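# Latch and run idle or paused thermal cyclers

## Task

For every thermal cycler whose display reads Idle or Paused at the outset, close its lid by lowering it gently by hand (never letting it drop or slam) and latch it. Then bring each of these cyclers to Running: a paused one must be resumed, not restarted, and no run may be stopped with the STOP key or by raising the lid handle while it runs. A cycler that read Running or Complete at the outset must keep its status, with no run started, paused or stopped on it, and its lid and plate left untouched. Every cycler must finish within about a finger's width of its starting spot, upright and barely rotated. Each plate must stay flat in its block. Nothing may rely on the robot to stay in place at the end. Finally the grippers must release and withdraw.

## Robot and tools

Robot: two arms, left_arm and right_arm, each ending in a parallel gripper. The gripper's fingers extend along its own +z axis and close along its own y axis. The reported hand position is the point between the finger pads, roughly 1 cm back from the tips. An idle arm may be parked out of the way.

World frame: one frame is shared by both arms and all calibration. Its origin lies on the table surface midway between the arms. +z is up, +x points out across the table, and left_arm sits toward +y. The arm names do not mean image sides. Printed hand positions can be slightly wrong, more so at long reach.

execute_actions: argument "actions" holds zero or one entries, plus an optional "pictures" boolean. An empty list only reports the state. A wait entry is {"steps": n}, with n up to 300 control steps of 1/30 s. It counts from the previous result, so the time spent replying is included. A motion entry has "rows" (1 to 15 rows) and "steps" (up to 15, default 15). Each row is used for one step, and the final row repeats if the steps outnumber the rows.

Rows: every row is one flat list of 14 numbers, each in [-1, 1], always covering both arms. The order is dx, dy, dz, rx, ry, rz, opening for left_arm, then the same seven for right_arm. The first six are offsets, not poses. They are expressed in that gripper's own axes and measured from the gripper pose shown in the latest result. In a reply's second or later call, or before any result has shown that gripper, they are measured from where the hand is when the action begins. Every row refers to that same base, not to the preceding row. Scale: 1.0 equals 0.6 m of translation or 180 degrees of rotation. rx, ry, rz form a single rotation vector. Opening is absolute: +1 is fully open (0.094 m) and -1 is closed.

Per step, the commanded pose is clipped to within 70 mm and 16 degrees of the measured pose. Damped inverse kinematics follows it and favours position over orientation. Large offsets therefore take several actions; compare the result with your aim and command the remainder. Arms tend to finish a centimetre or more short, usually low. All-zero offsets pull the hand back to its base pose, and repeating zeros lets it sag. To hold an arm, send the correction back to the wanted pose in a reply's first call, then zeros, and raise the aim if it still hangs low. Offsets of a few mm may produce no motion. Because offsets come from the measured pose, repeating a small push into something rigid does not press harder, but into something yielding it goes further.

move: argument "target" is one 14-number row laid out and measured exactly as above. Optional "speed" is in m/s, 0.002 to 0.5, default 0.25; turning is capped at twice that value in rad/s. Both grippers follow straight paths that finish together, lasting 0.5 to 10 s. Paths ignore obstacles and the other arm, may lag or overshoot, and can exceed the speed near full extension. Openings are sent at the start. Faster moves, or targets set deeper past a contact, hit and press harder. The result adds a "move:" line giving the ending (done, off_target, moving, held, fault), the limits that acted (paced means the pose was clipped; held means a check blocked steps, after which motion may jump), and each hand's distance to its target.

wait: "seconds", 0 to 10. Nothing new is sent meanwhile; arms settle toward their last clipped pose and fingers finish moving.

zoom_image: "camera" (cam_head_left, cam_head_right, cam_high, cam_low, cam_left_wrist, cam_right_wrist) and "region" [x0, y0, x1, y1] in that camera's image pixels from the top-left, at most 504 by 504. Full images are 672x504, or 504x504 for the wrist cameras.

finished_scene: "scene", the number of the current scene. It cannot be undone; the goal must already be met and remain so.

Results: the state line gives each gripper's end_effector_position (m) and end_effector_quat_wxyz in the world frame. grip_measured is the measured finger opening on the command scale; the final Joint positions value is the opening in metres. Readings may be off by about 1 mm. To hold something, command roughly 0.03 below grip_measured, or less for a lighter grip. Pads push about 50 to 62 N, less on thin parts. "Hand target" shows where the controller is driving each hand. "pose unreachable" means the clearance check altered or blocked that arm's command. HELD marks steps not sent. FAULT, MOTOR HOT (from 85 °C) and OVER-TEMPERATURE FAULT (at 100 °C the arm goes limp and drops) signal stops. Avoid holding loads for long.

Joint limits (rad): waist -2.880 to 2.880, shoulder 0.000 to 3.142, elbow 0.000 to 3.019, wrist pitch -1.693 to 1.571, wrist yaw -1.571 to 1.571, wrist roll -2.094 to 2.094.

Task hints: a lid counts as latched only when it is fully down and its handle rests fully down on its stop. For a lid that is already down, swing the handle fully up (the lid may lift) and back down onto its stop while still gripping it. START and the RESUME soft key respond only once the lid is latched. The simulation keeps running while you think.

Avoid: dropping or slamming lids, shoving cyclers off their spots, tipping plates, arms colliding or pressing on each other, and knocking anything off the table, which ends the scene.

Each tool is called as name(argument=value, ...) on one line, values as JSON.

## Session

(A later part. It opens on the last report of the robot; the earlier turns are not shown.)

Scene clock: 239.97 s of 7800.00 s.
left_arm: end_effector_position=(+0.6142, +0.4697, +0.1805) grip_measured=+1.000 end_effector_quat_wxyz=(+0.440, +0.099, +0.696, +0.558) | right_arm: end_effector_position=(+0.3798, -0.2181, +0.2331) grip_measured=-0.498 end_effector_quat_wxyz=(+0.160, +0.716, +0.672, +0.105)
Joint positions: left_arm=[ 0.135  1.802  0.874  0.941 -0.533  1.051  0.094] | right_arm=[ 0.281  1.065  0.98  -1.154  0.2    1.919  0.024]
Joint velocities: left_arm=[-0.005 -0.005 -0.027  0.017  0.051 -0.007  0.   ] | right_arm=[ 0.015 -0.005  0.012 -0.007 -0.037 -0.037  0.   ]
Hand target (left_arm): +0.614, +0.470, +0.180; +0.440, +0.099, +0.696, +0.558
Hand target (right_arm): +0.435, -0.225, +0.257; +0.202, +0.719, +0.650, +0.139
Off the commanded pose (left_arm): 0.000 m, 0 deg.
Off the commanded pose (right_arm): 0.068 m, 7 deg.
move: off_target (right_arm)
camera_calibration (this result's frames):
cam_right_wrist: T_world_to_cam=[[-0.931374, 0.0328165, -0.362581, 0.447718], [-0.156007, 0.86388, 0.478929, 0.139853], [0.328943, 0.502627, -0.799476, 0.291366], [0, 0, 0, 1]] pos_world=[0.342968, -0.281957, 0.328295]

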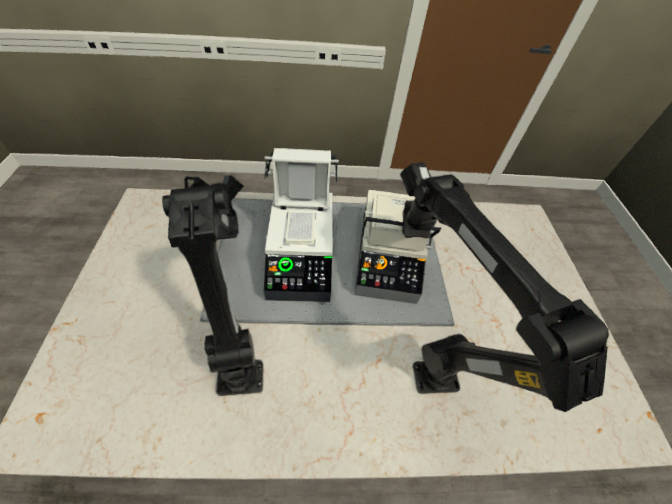

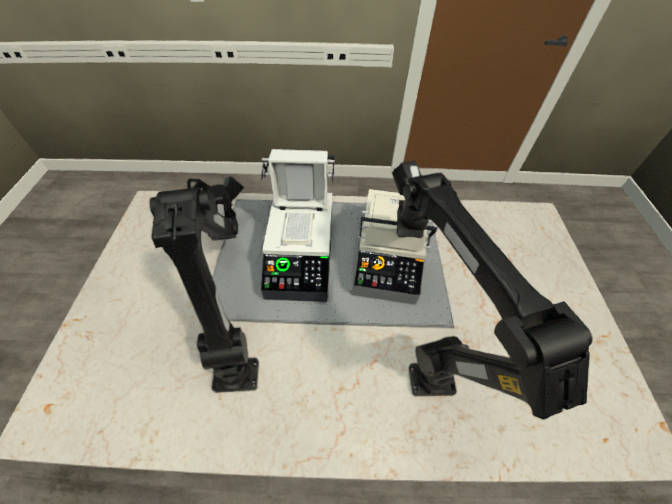

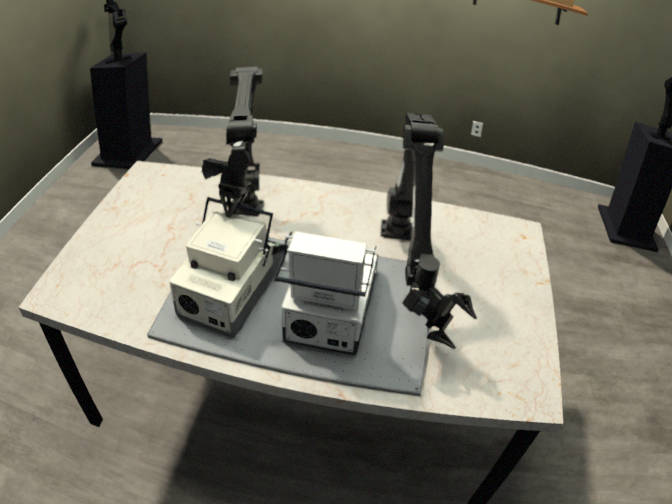

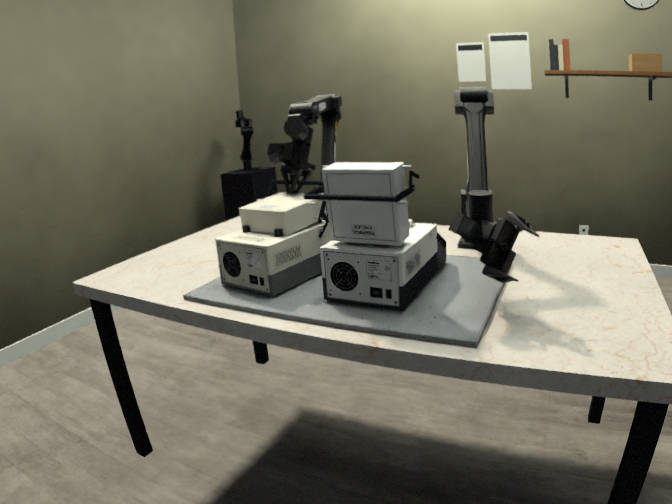

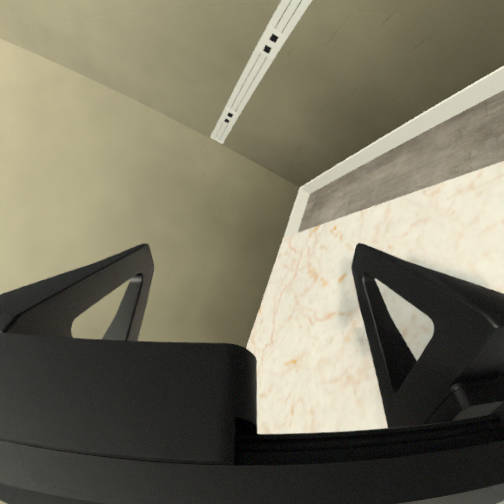

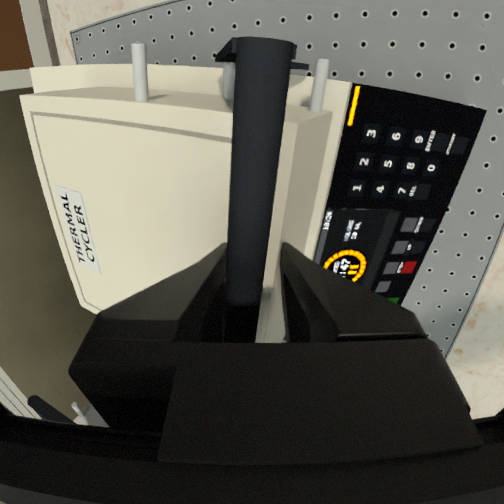

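move(target=[0,0,0,0,0,0,1,0,-0.07,0.07,-0.05,0,0,-0.5], speed=0.04)

move(target=[0,0,0,0,0,0,1,0,-0.08,0.13,0,0,0,-0.5], speed=0.04)

zoom_image(camera="cam_high", region=[150, 130, 350, 300])

Scene clock: 249.80 s of 7800.00 s.
left_arm: end_effector_position=(+0.6142, +0.4697, +0.1805) grip_measured=+1.000 end_effector_quat_wxyz=(+0.440, +0.099, +0.696, +0.558) | right_arm: end_effector_position=(+0.3715, -0.2183, +0.2202) grip_measured=-0.498 end_effector_quat_wxyz=(+0.237, +0.698, +0.645, +0.199)
Joint positions: left_arm=[ 0.135  1.802  0.874  0.941 -0.533  1.051  0.094] | right_arm=[ 0.327  0.9    0.774 -0.874  0.281  1.931  0.024]
Joint velocities: left_arm=[-0.005 -0.034  0.002 -0.007  0.022  0.081  0.   ] | right_arm=[-0.005 -0.005  0.007 -0.012  0.007  0.022  0.001]
Hand target (left_arm): +0.614, +0.470, +0.180; +0.440, +0.099, +0.696, +0.558
Hand target (right_arm): +0.355, -0.221, +0.181; +0.216, +0.702, +0.660, +0.158
Off the commanded pose (left_arm): 0.000 m, 0 deg.
Off the commanded pose (right_arm): 0.044 m, 6 deg.
After step 90, 4.63 s passed at rest.
move: off_target (right_arm)
camera_calibration (this result's frames):
cam_right_wrist: T_world_to_cam=[[-0.812491, 0.0406332, -0.581555, 0.441051], [-0.271478, 0.856431, 0.43912, 0.194914], [0.515905, 0.514661, -0.684812, 0.191739], [0, 0, 0, 1]] pos_world=[0.312346, -0.283532, 0.30221]

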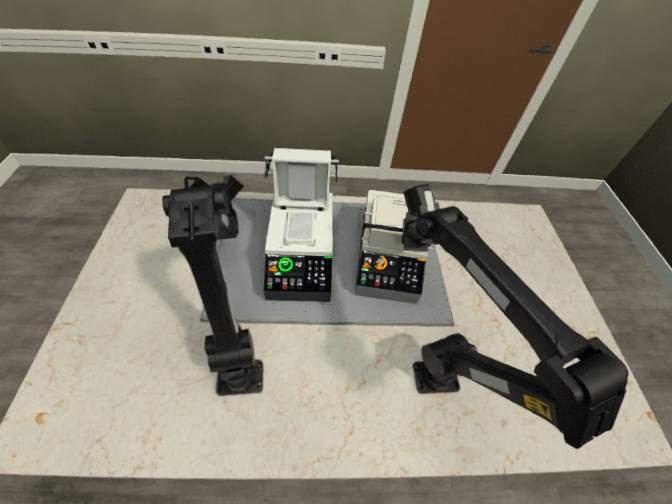

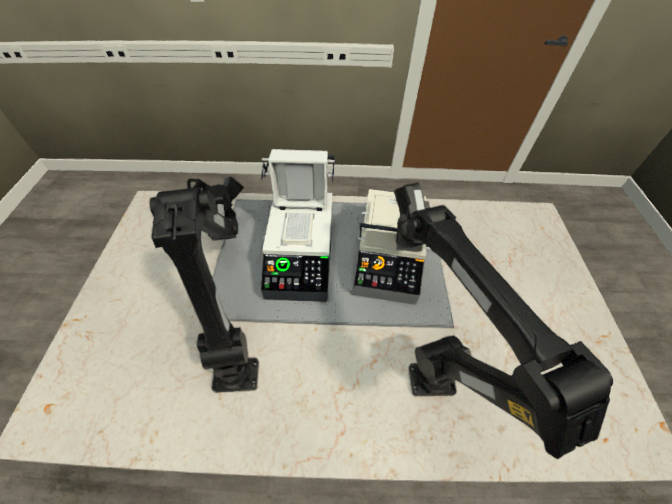

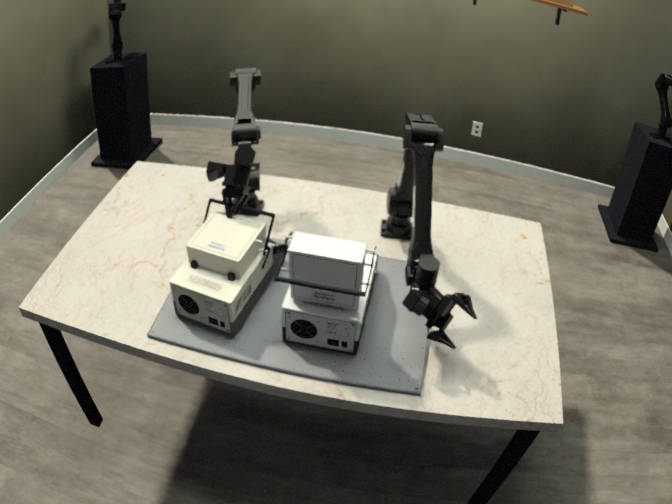

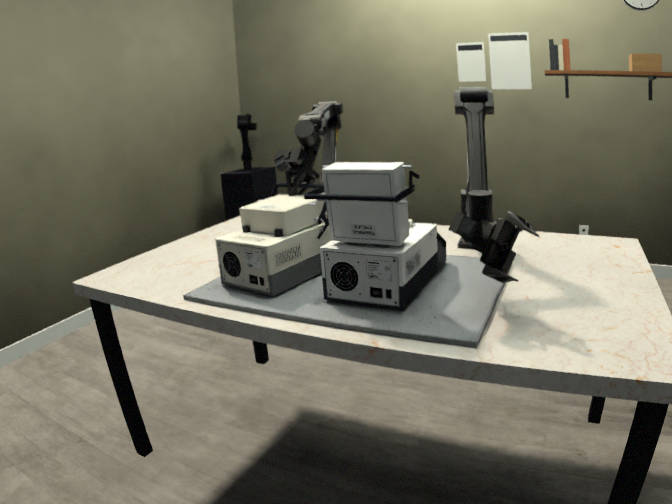

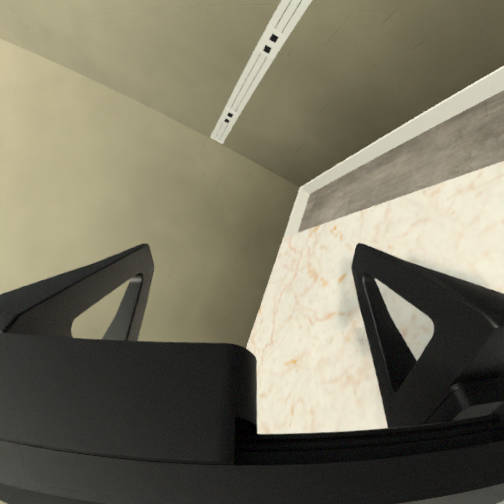

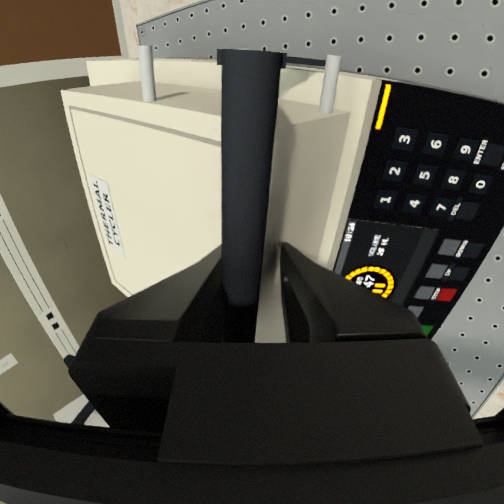

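Scene clock: 252.33 s of 7800.00 s.
left_arm: end_effector_position=(+0.6142, +0.4697, +0.1805) grip_measured=+1.000 end_effector_quat_wxyz=(+0.440, +0.099, +0.696, +0.558) | right_arm: end_effector_position=(+0.3705, -0.2186, +0.2156) grip_measured=-0.498 end_effector_quat_wxyz=(+0.260, +0.690, +0.625, +0.257)
Joint positions: left_arm=[ 0.135  1.802  0.874  0.941 -0.533  1.051  0.094] | right_arm=[ 0.327  0.822  0.674 -0.718  0.282  1.931  0.024]
Joint velocities: left_arm=[-0.005  0.005  0.007 -0.012 -0.007 -0.037  0.   ] | right_arm=[-0.015 -0.015  0.012 -0.012 -0.081  0.007 -0.001]
Hand target (left_arm): +0.614, +0.470, +0.180; +0.440, +0.099, +0.696, +0.558
Hand target (right_arm): +0.363, -0.224, +0.147; +0.236, +0.699, +0.645, +0.199
Off the commanded pose (left_arm): 0.000 m, 0 deg.
Off the commanded pose (right_arm): 0.087 m, 8 deg; position clipped at the last step of the last action.
move: off_target (right_arm); limits=paced
camera_calibration (this result's frames):
cam_right_wrist: T_world_to_cam=[[-0.73391, 0.0703144, -0.675598, 0.43523], [-0.32668, 0.835502, 0.441833, 0.212208], [0.595531, 0.54497, -0.590213, 0.146019], [0, 0, 0, 1]] pos_world=[0.301784, -0.287479, 0.286462]

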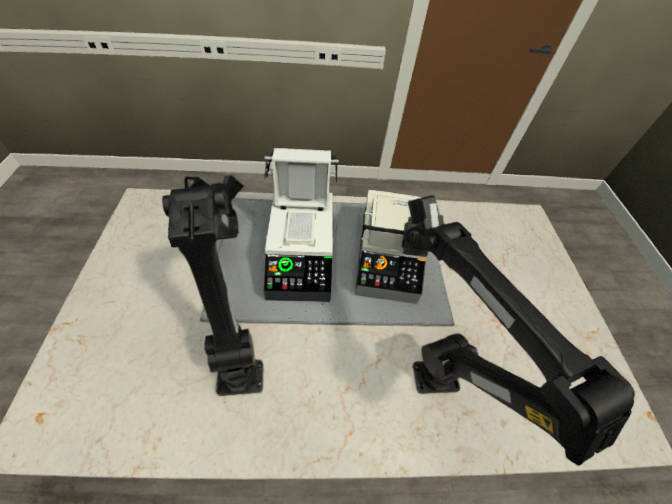

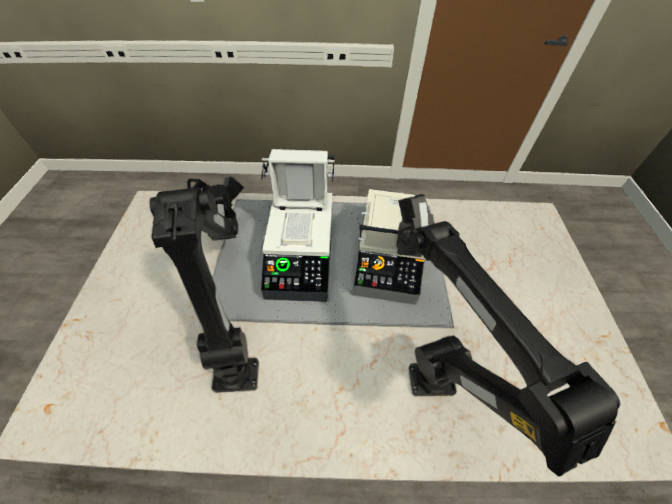

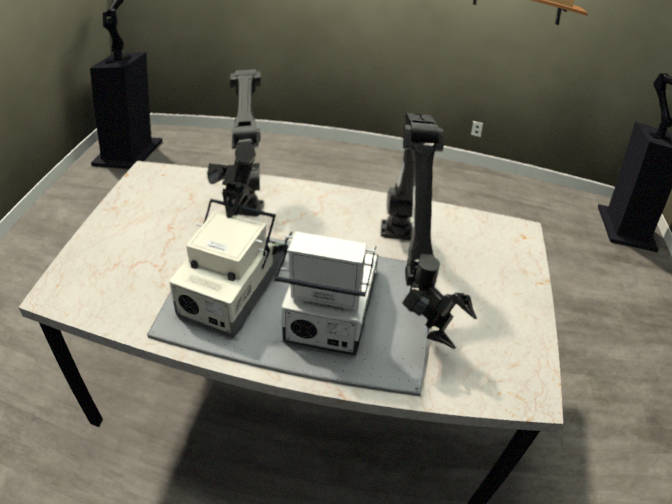

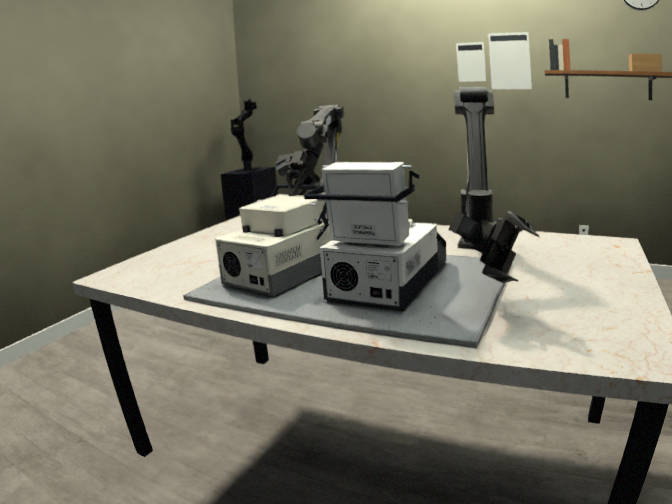

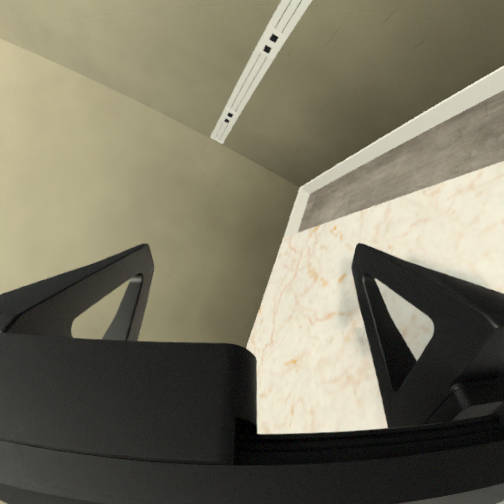

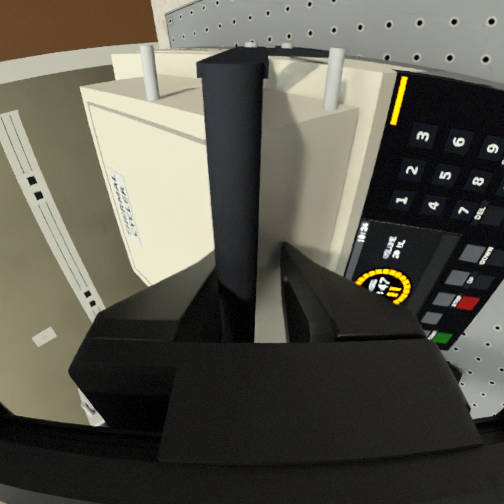

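Region (150, 130, 350, 300) of cam_high's 672x504 image, scaled by 2.520, with more detail than that image has; it fills the top 428 rows of this view, and the rest is white.

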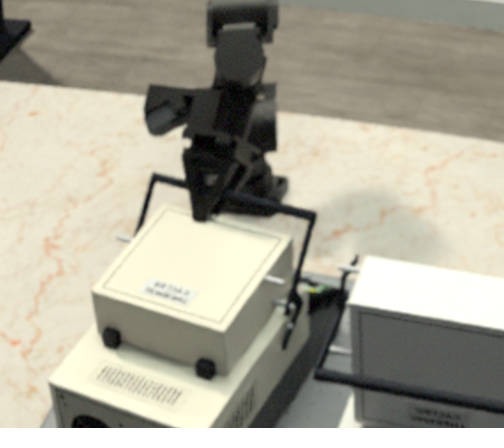

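move(target=[0,0,0,0,0,0,1,0,-0.1,-0.02,0.1,0,0,-0.5], speed=0.04)

move(target=[0,0,0,0,0,0,1,0,-0.06,0.13,0,0,0,-0.5], speed=0.04)

zoom_image(camera="cam_high", region=[150, 130, 350, 300])

Scene clock: 265.90 s of 7800.00 s.
left_arm: end_effector_position=(+0.6142, +0.4697, +0.1805) grip_measured=+1.000 end_effector_quat_wxyz=(+0.440, +0.099, +0.696, +0.558) | right_arm: end_effector_position=(+0.3374, -0.2137, +0.2030) grip_measured=-0.498 end_effector_quat_wxyz=(+0.173, +0.718, +0.647, +0.190)
Joint positions: left_arm=[ 0.135  1.802  0.874  0.941 -0.533  1.051  0.094] | right_arm=[ 0.325  0.852  0.74  -0.969  0.179  1.993  0.024]
Joint velocities: left_arm=[ 0.015 -0.015 -0.002 -0.007 -0.051 -0.007  0.   ] | right_arm=[ 0.005  0.015 -0.007 -0.007 -0.007 -0.022 -0.001]
Hand target (left_arm): +0.614, +0.470, +0.180; +0.440, +0.099, +0.696, +0.558
Hand target (right_arm): +0.319, -0.214, +0.184; +0.152, +0.721, +0.658, +0.155
Off the commanded pose (left_arm): 0.000 m, 0 deg.
Off the commanded pose (right_arm): 0.027 m, 5 deg.
After step 90, 6.40 s passed at rest.
move: off_target (right_arm)
camera_calibration (this result's frames):
cam_right_wrist: T_world_to_cam=[[-0.868284, 0.0894471, -0.487937, 0.413475], [-0.218265, 0.814398, 0.537695, 0.142377], [0.44547, 0.573371, -0.687606, 0.232095], [0, 0, 0, 1]] pos_world=[0.286698, -0.286013, 0.284784]

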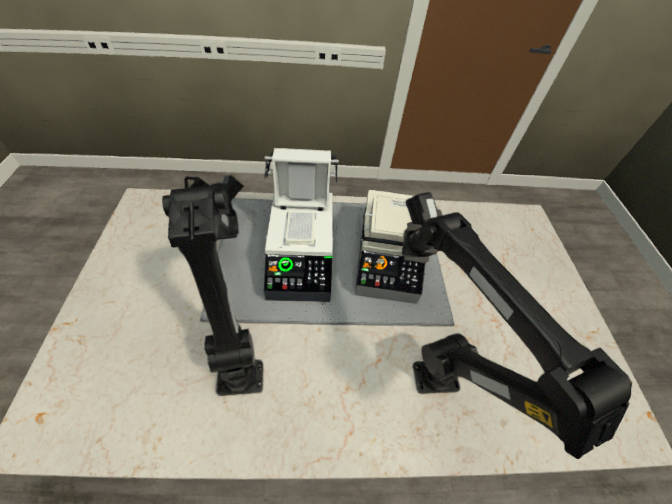

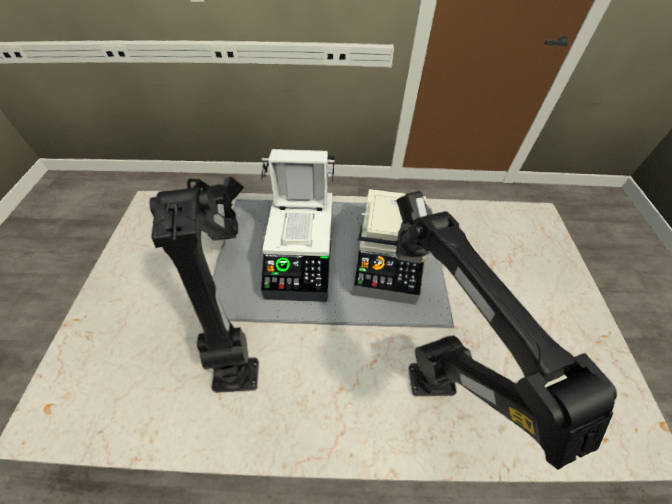

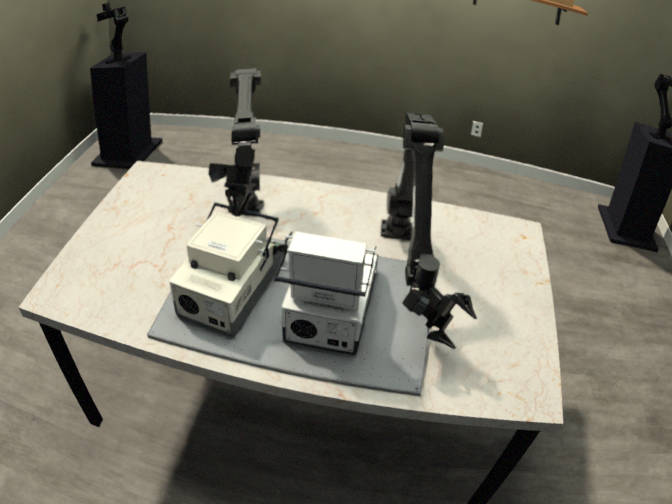

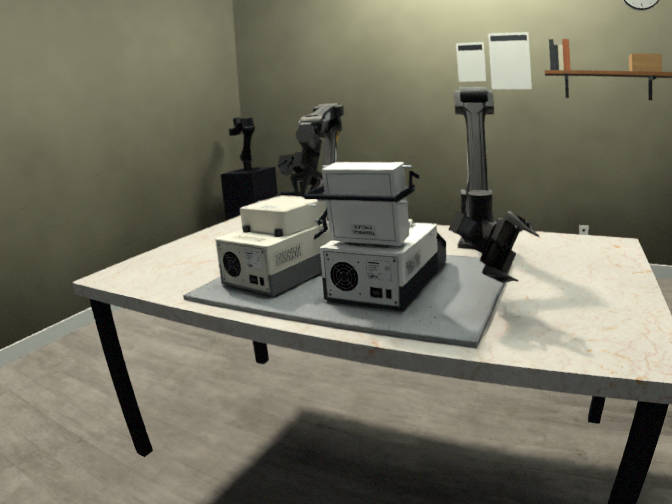

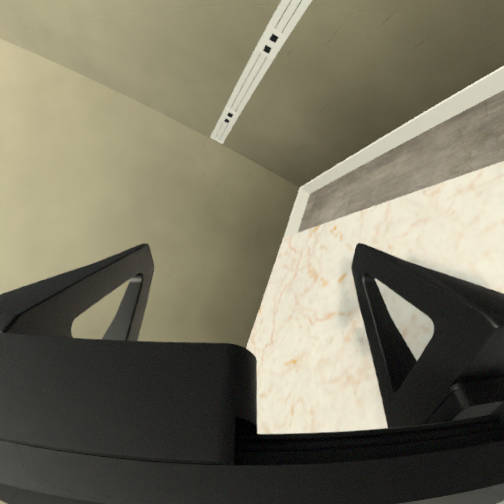

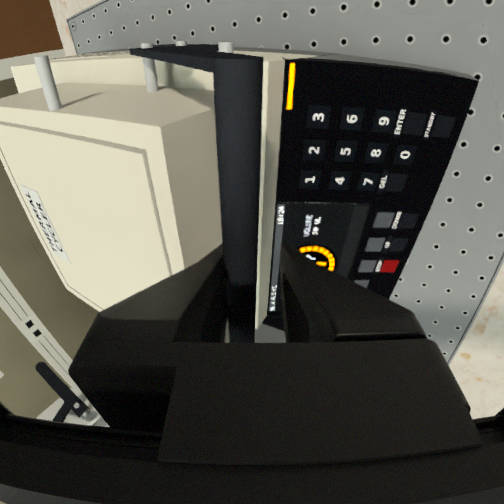

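Scene clock: 268.27 s of 7800.00 s.
left_arm: end_effector_position=(+0.6142, +0.4697, +0.1805) grip_measured=+1.000 end_effector_quat_wxyz=(+0.440, +0.099, +0.696, +0.558) | right_arm: end_effector_position=(+0.3452, -0.2114, +0.1395) grip_measured=-0.498 end_effector_quat_wxyz=(+0.176, +0.721, +0.641, +0.198)
Joint positions: left_arm=[ 0.135  1.802  0.874  0.941 -0.533  1.051  0.094] | right_arm=[ 0.325  0.916  0.596 -0.744  0.183  2.003  0.024]
Joint velocities: left_arm=[-0.005 -0.015 -0.007  0.007 -0.022 -0.022  0.   ] | right_arm=[-0.005  0.005 -0.002  0.017  0.066  0.037  0.   ]
Hand target (left_arm): +0.614, +0.470, +0.180; +0.440, +0.099, +0.696, +0.558
Hand target (right_arm): +0.343, -0.210, +0.119; +0.173, +0.718, +0.647, +0.190
Off the commanded pose (left_arm): 0.000 m, 0 deg.
Off the commanded pose (right_arm): 0.022 m, 1 deg.
move: off_target (right_arm)
camera_calibration (this result's frames):
cam_right_wrist: T_world_to_cam=[[-0.858789, 0.102732, -0.501924, 0.390546], [-0.218934, 0.812146, 0.540821, 0.175623], [0.463195, 0.574339, -0.67497, 0.17597], [0, 0, 0, 1]] pos_world=[0.292338, -0.283819, 0.219818]

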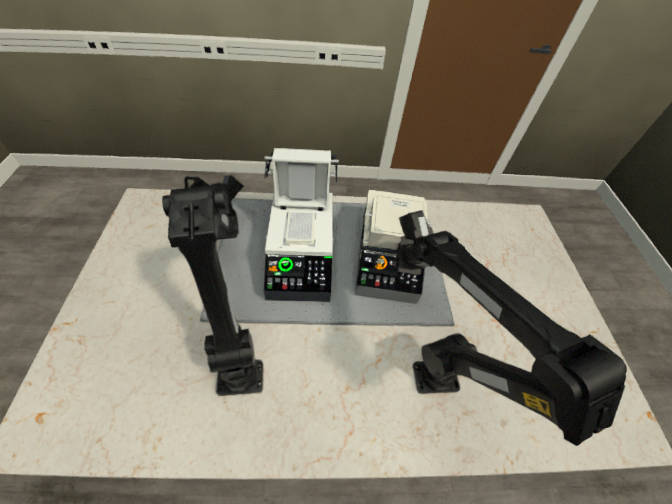

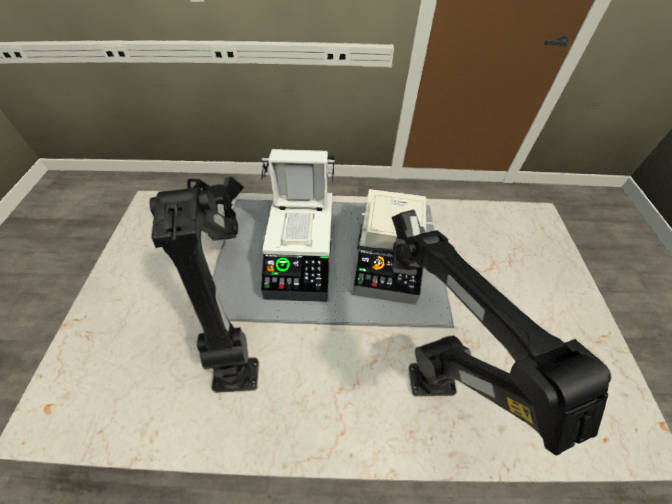

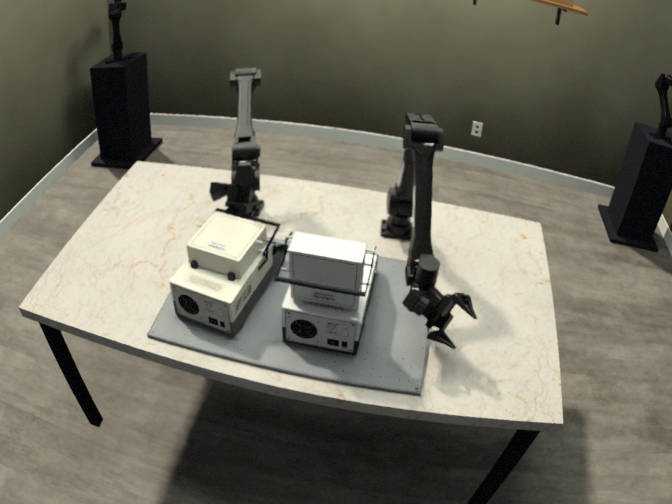

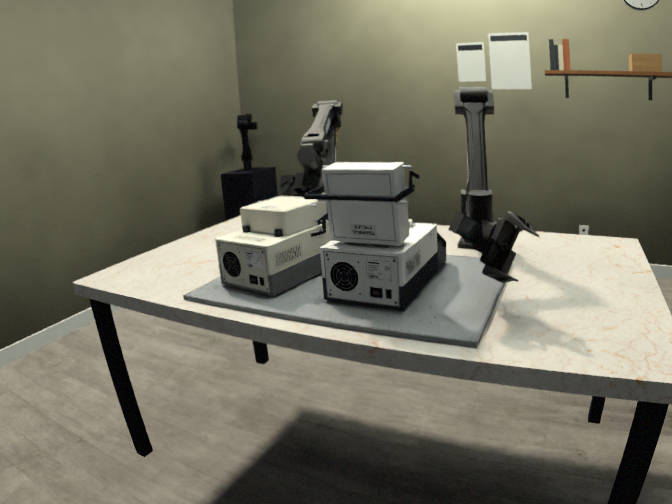

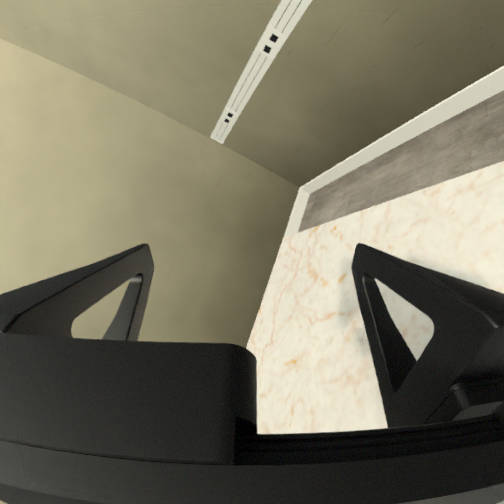

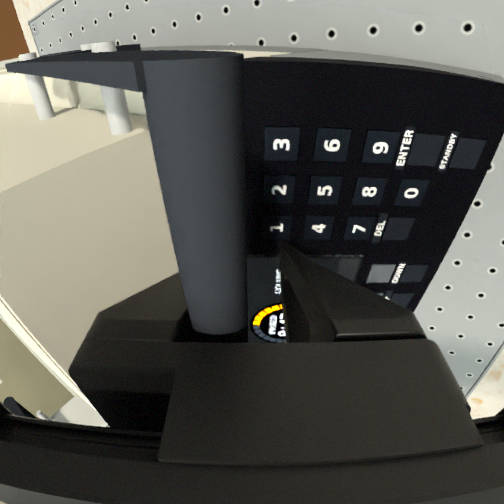

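Region (150, 130, 350, 300) of cam_high's 672x504 image, scaled by 2.520, with more detail than that image has; it fills the top 428 rows of this view, and the rest is white.

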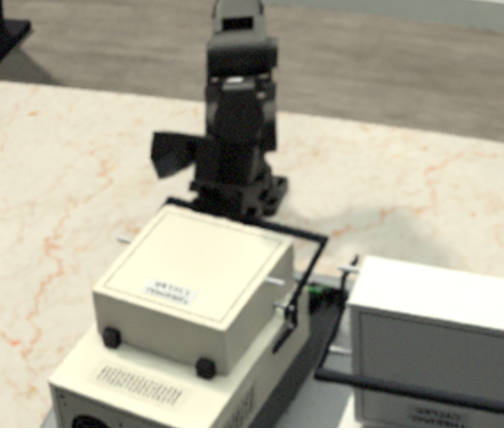

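move(target=[0,0,0,0,0,0,1,0,-0.03,0.03,0,0,0,-0.5], speed=0.03)

zoom_image(camera="cam_low", region=[200, 150, 400, 300])

Scene clock: 274.37 s of 7800.00 s.
left_arm: end_effector_position=(+0.6142, +0.4697, +0.1805) grip_measured=+1.000 end_effector_quat_wxyz=(+0.440, +0.099, +0.696, +0.558) | right_arm: end_effector_position=(+0.3449, -0.2114, +0.1391) grip_measured=-0.498 end_effector_quat_wxyz=(+0.178, +0.720, +0.639, +0.201)
Joint positions: left_arm=[ 0.135  1.802  0.874  0.941 -0.533  1.051  0.094] | right_arm=[ 0.326  0.91   0.589 -0.734  0.185  2.005  0.024]
Joint velocities: left_arm=[-0.015 -0.015 -0.007 -0.002  0.022  0.007  0.   ] | right_arm=[ 0.005 -0.005 -0.012 -0.002  0.022  0.007  0.001]
Hand target (left_arm): +0.614, +0.470, +0.180; +0.440, +0.099, +0.696, +0.558
Hand target (right_arm): +0.338, -0.210, +0.116; +0.176, +0.721, +0.641, +0.197
Off the commanded pose (left_arm): 0.000 m, 0 deg.
Off the commanded pose (right_arm): 0.025 m, 1 deg.
After step 90, 2.03 s passed at rest.
move: off_target (right_arm)
camera_calibration (this result's frames):
cam_right_wrist: T_world_to_cam=[[-0.854303, 0.105223, -0.509013, 0.390053], [-0.222297, 0.81125, 0.540794, 0.176732], [0.469841, 0.575154, -0.669662, 0.173009], [0, 0, 0, 1]] pos_world=[0.291224, -0.283923, 0.218824]

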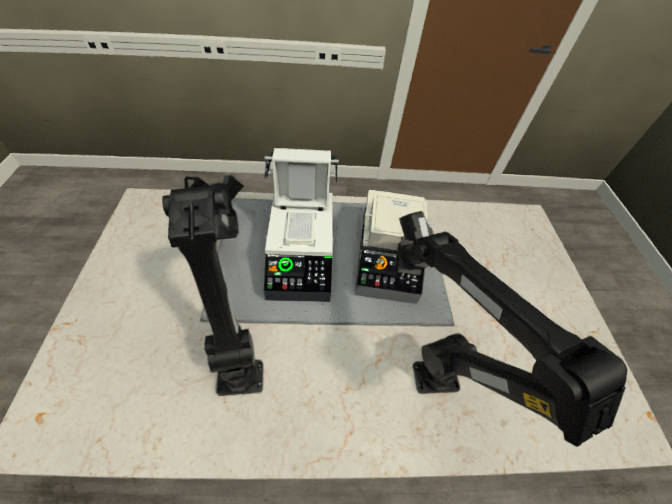

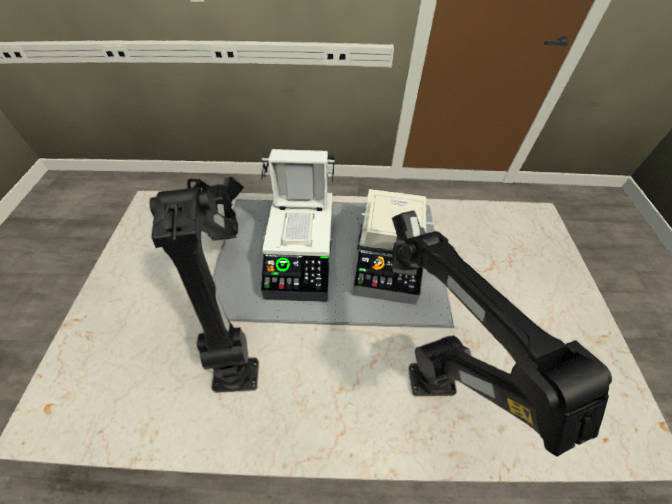

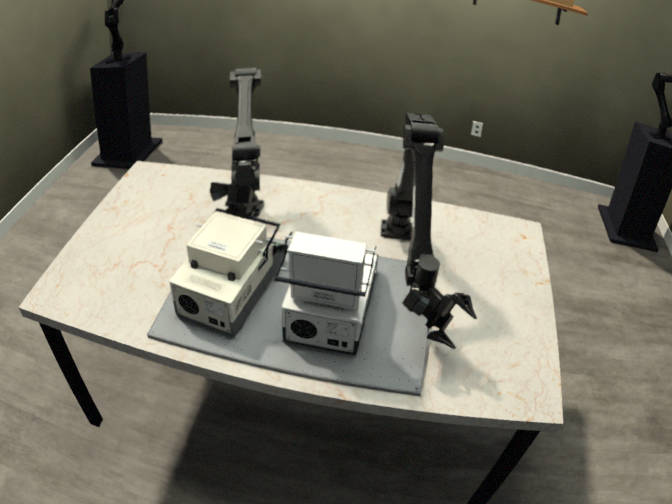

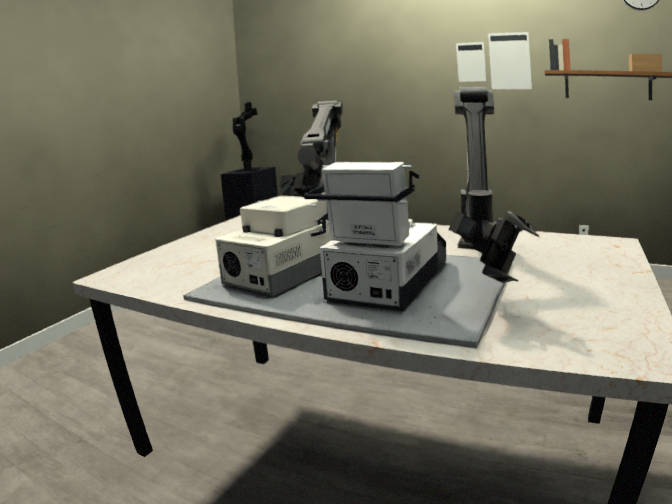

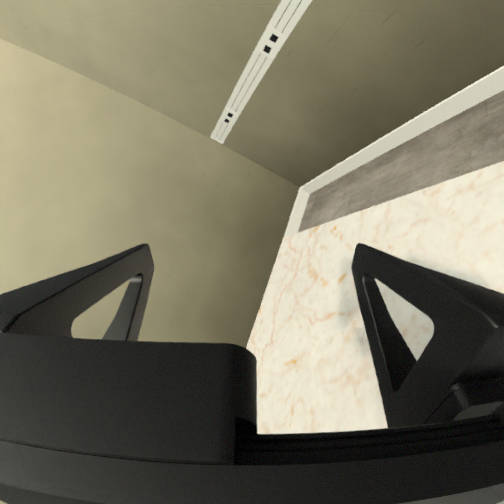

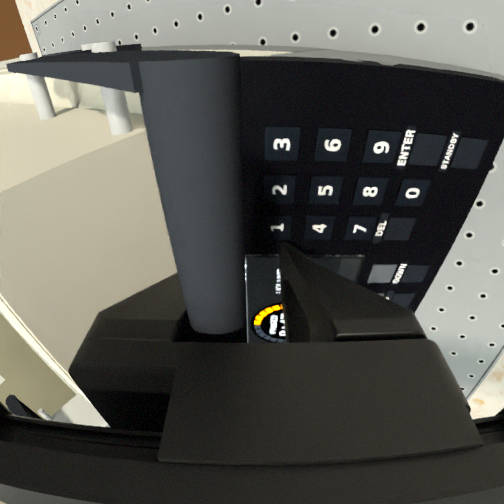

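Region (200, 150, 400, 300) of cam_low's 672x504 image, scaled by 2.520, with more detail than that image has; it fills the top 378 rows of this view, and the rest is white.

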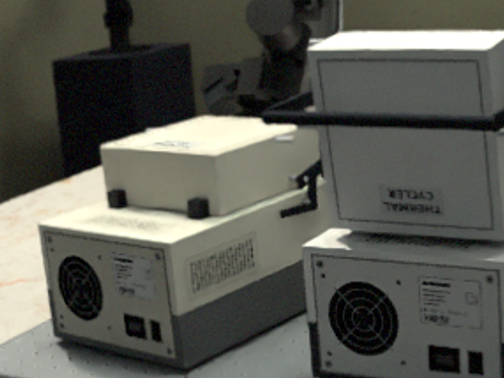

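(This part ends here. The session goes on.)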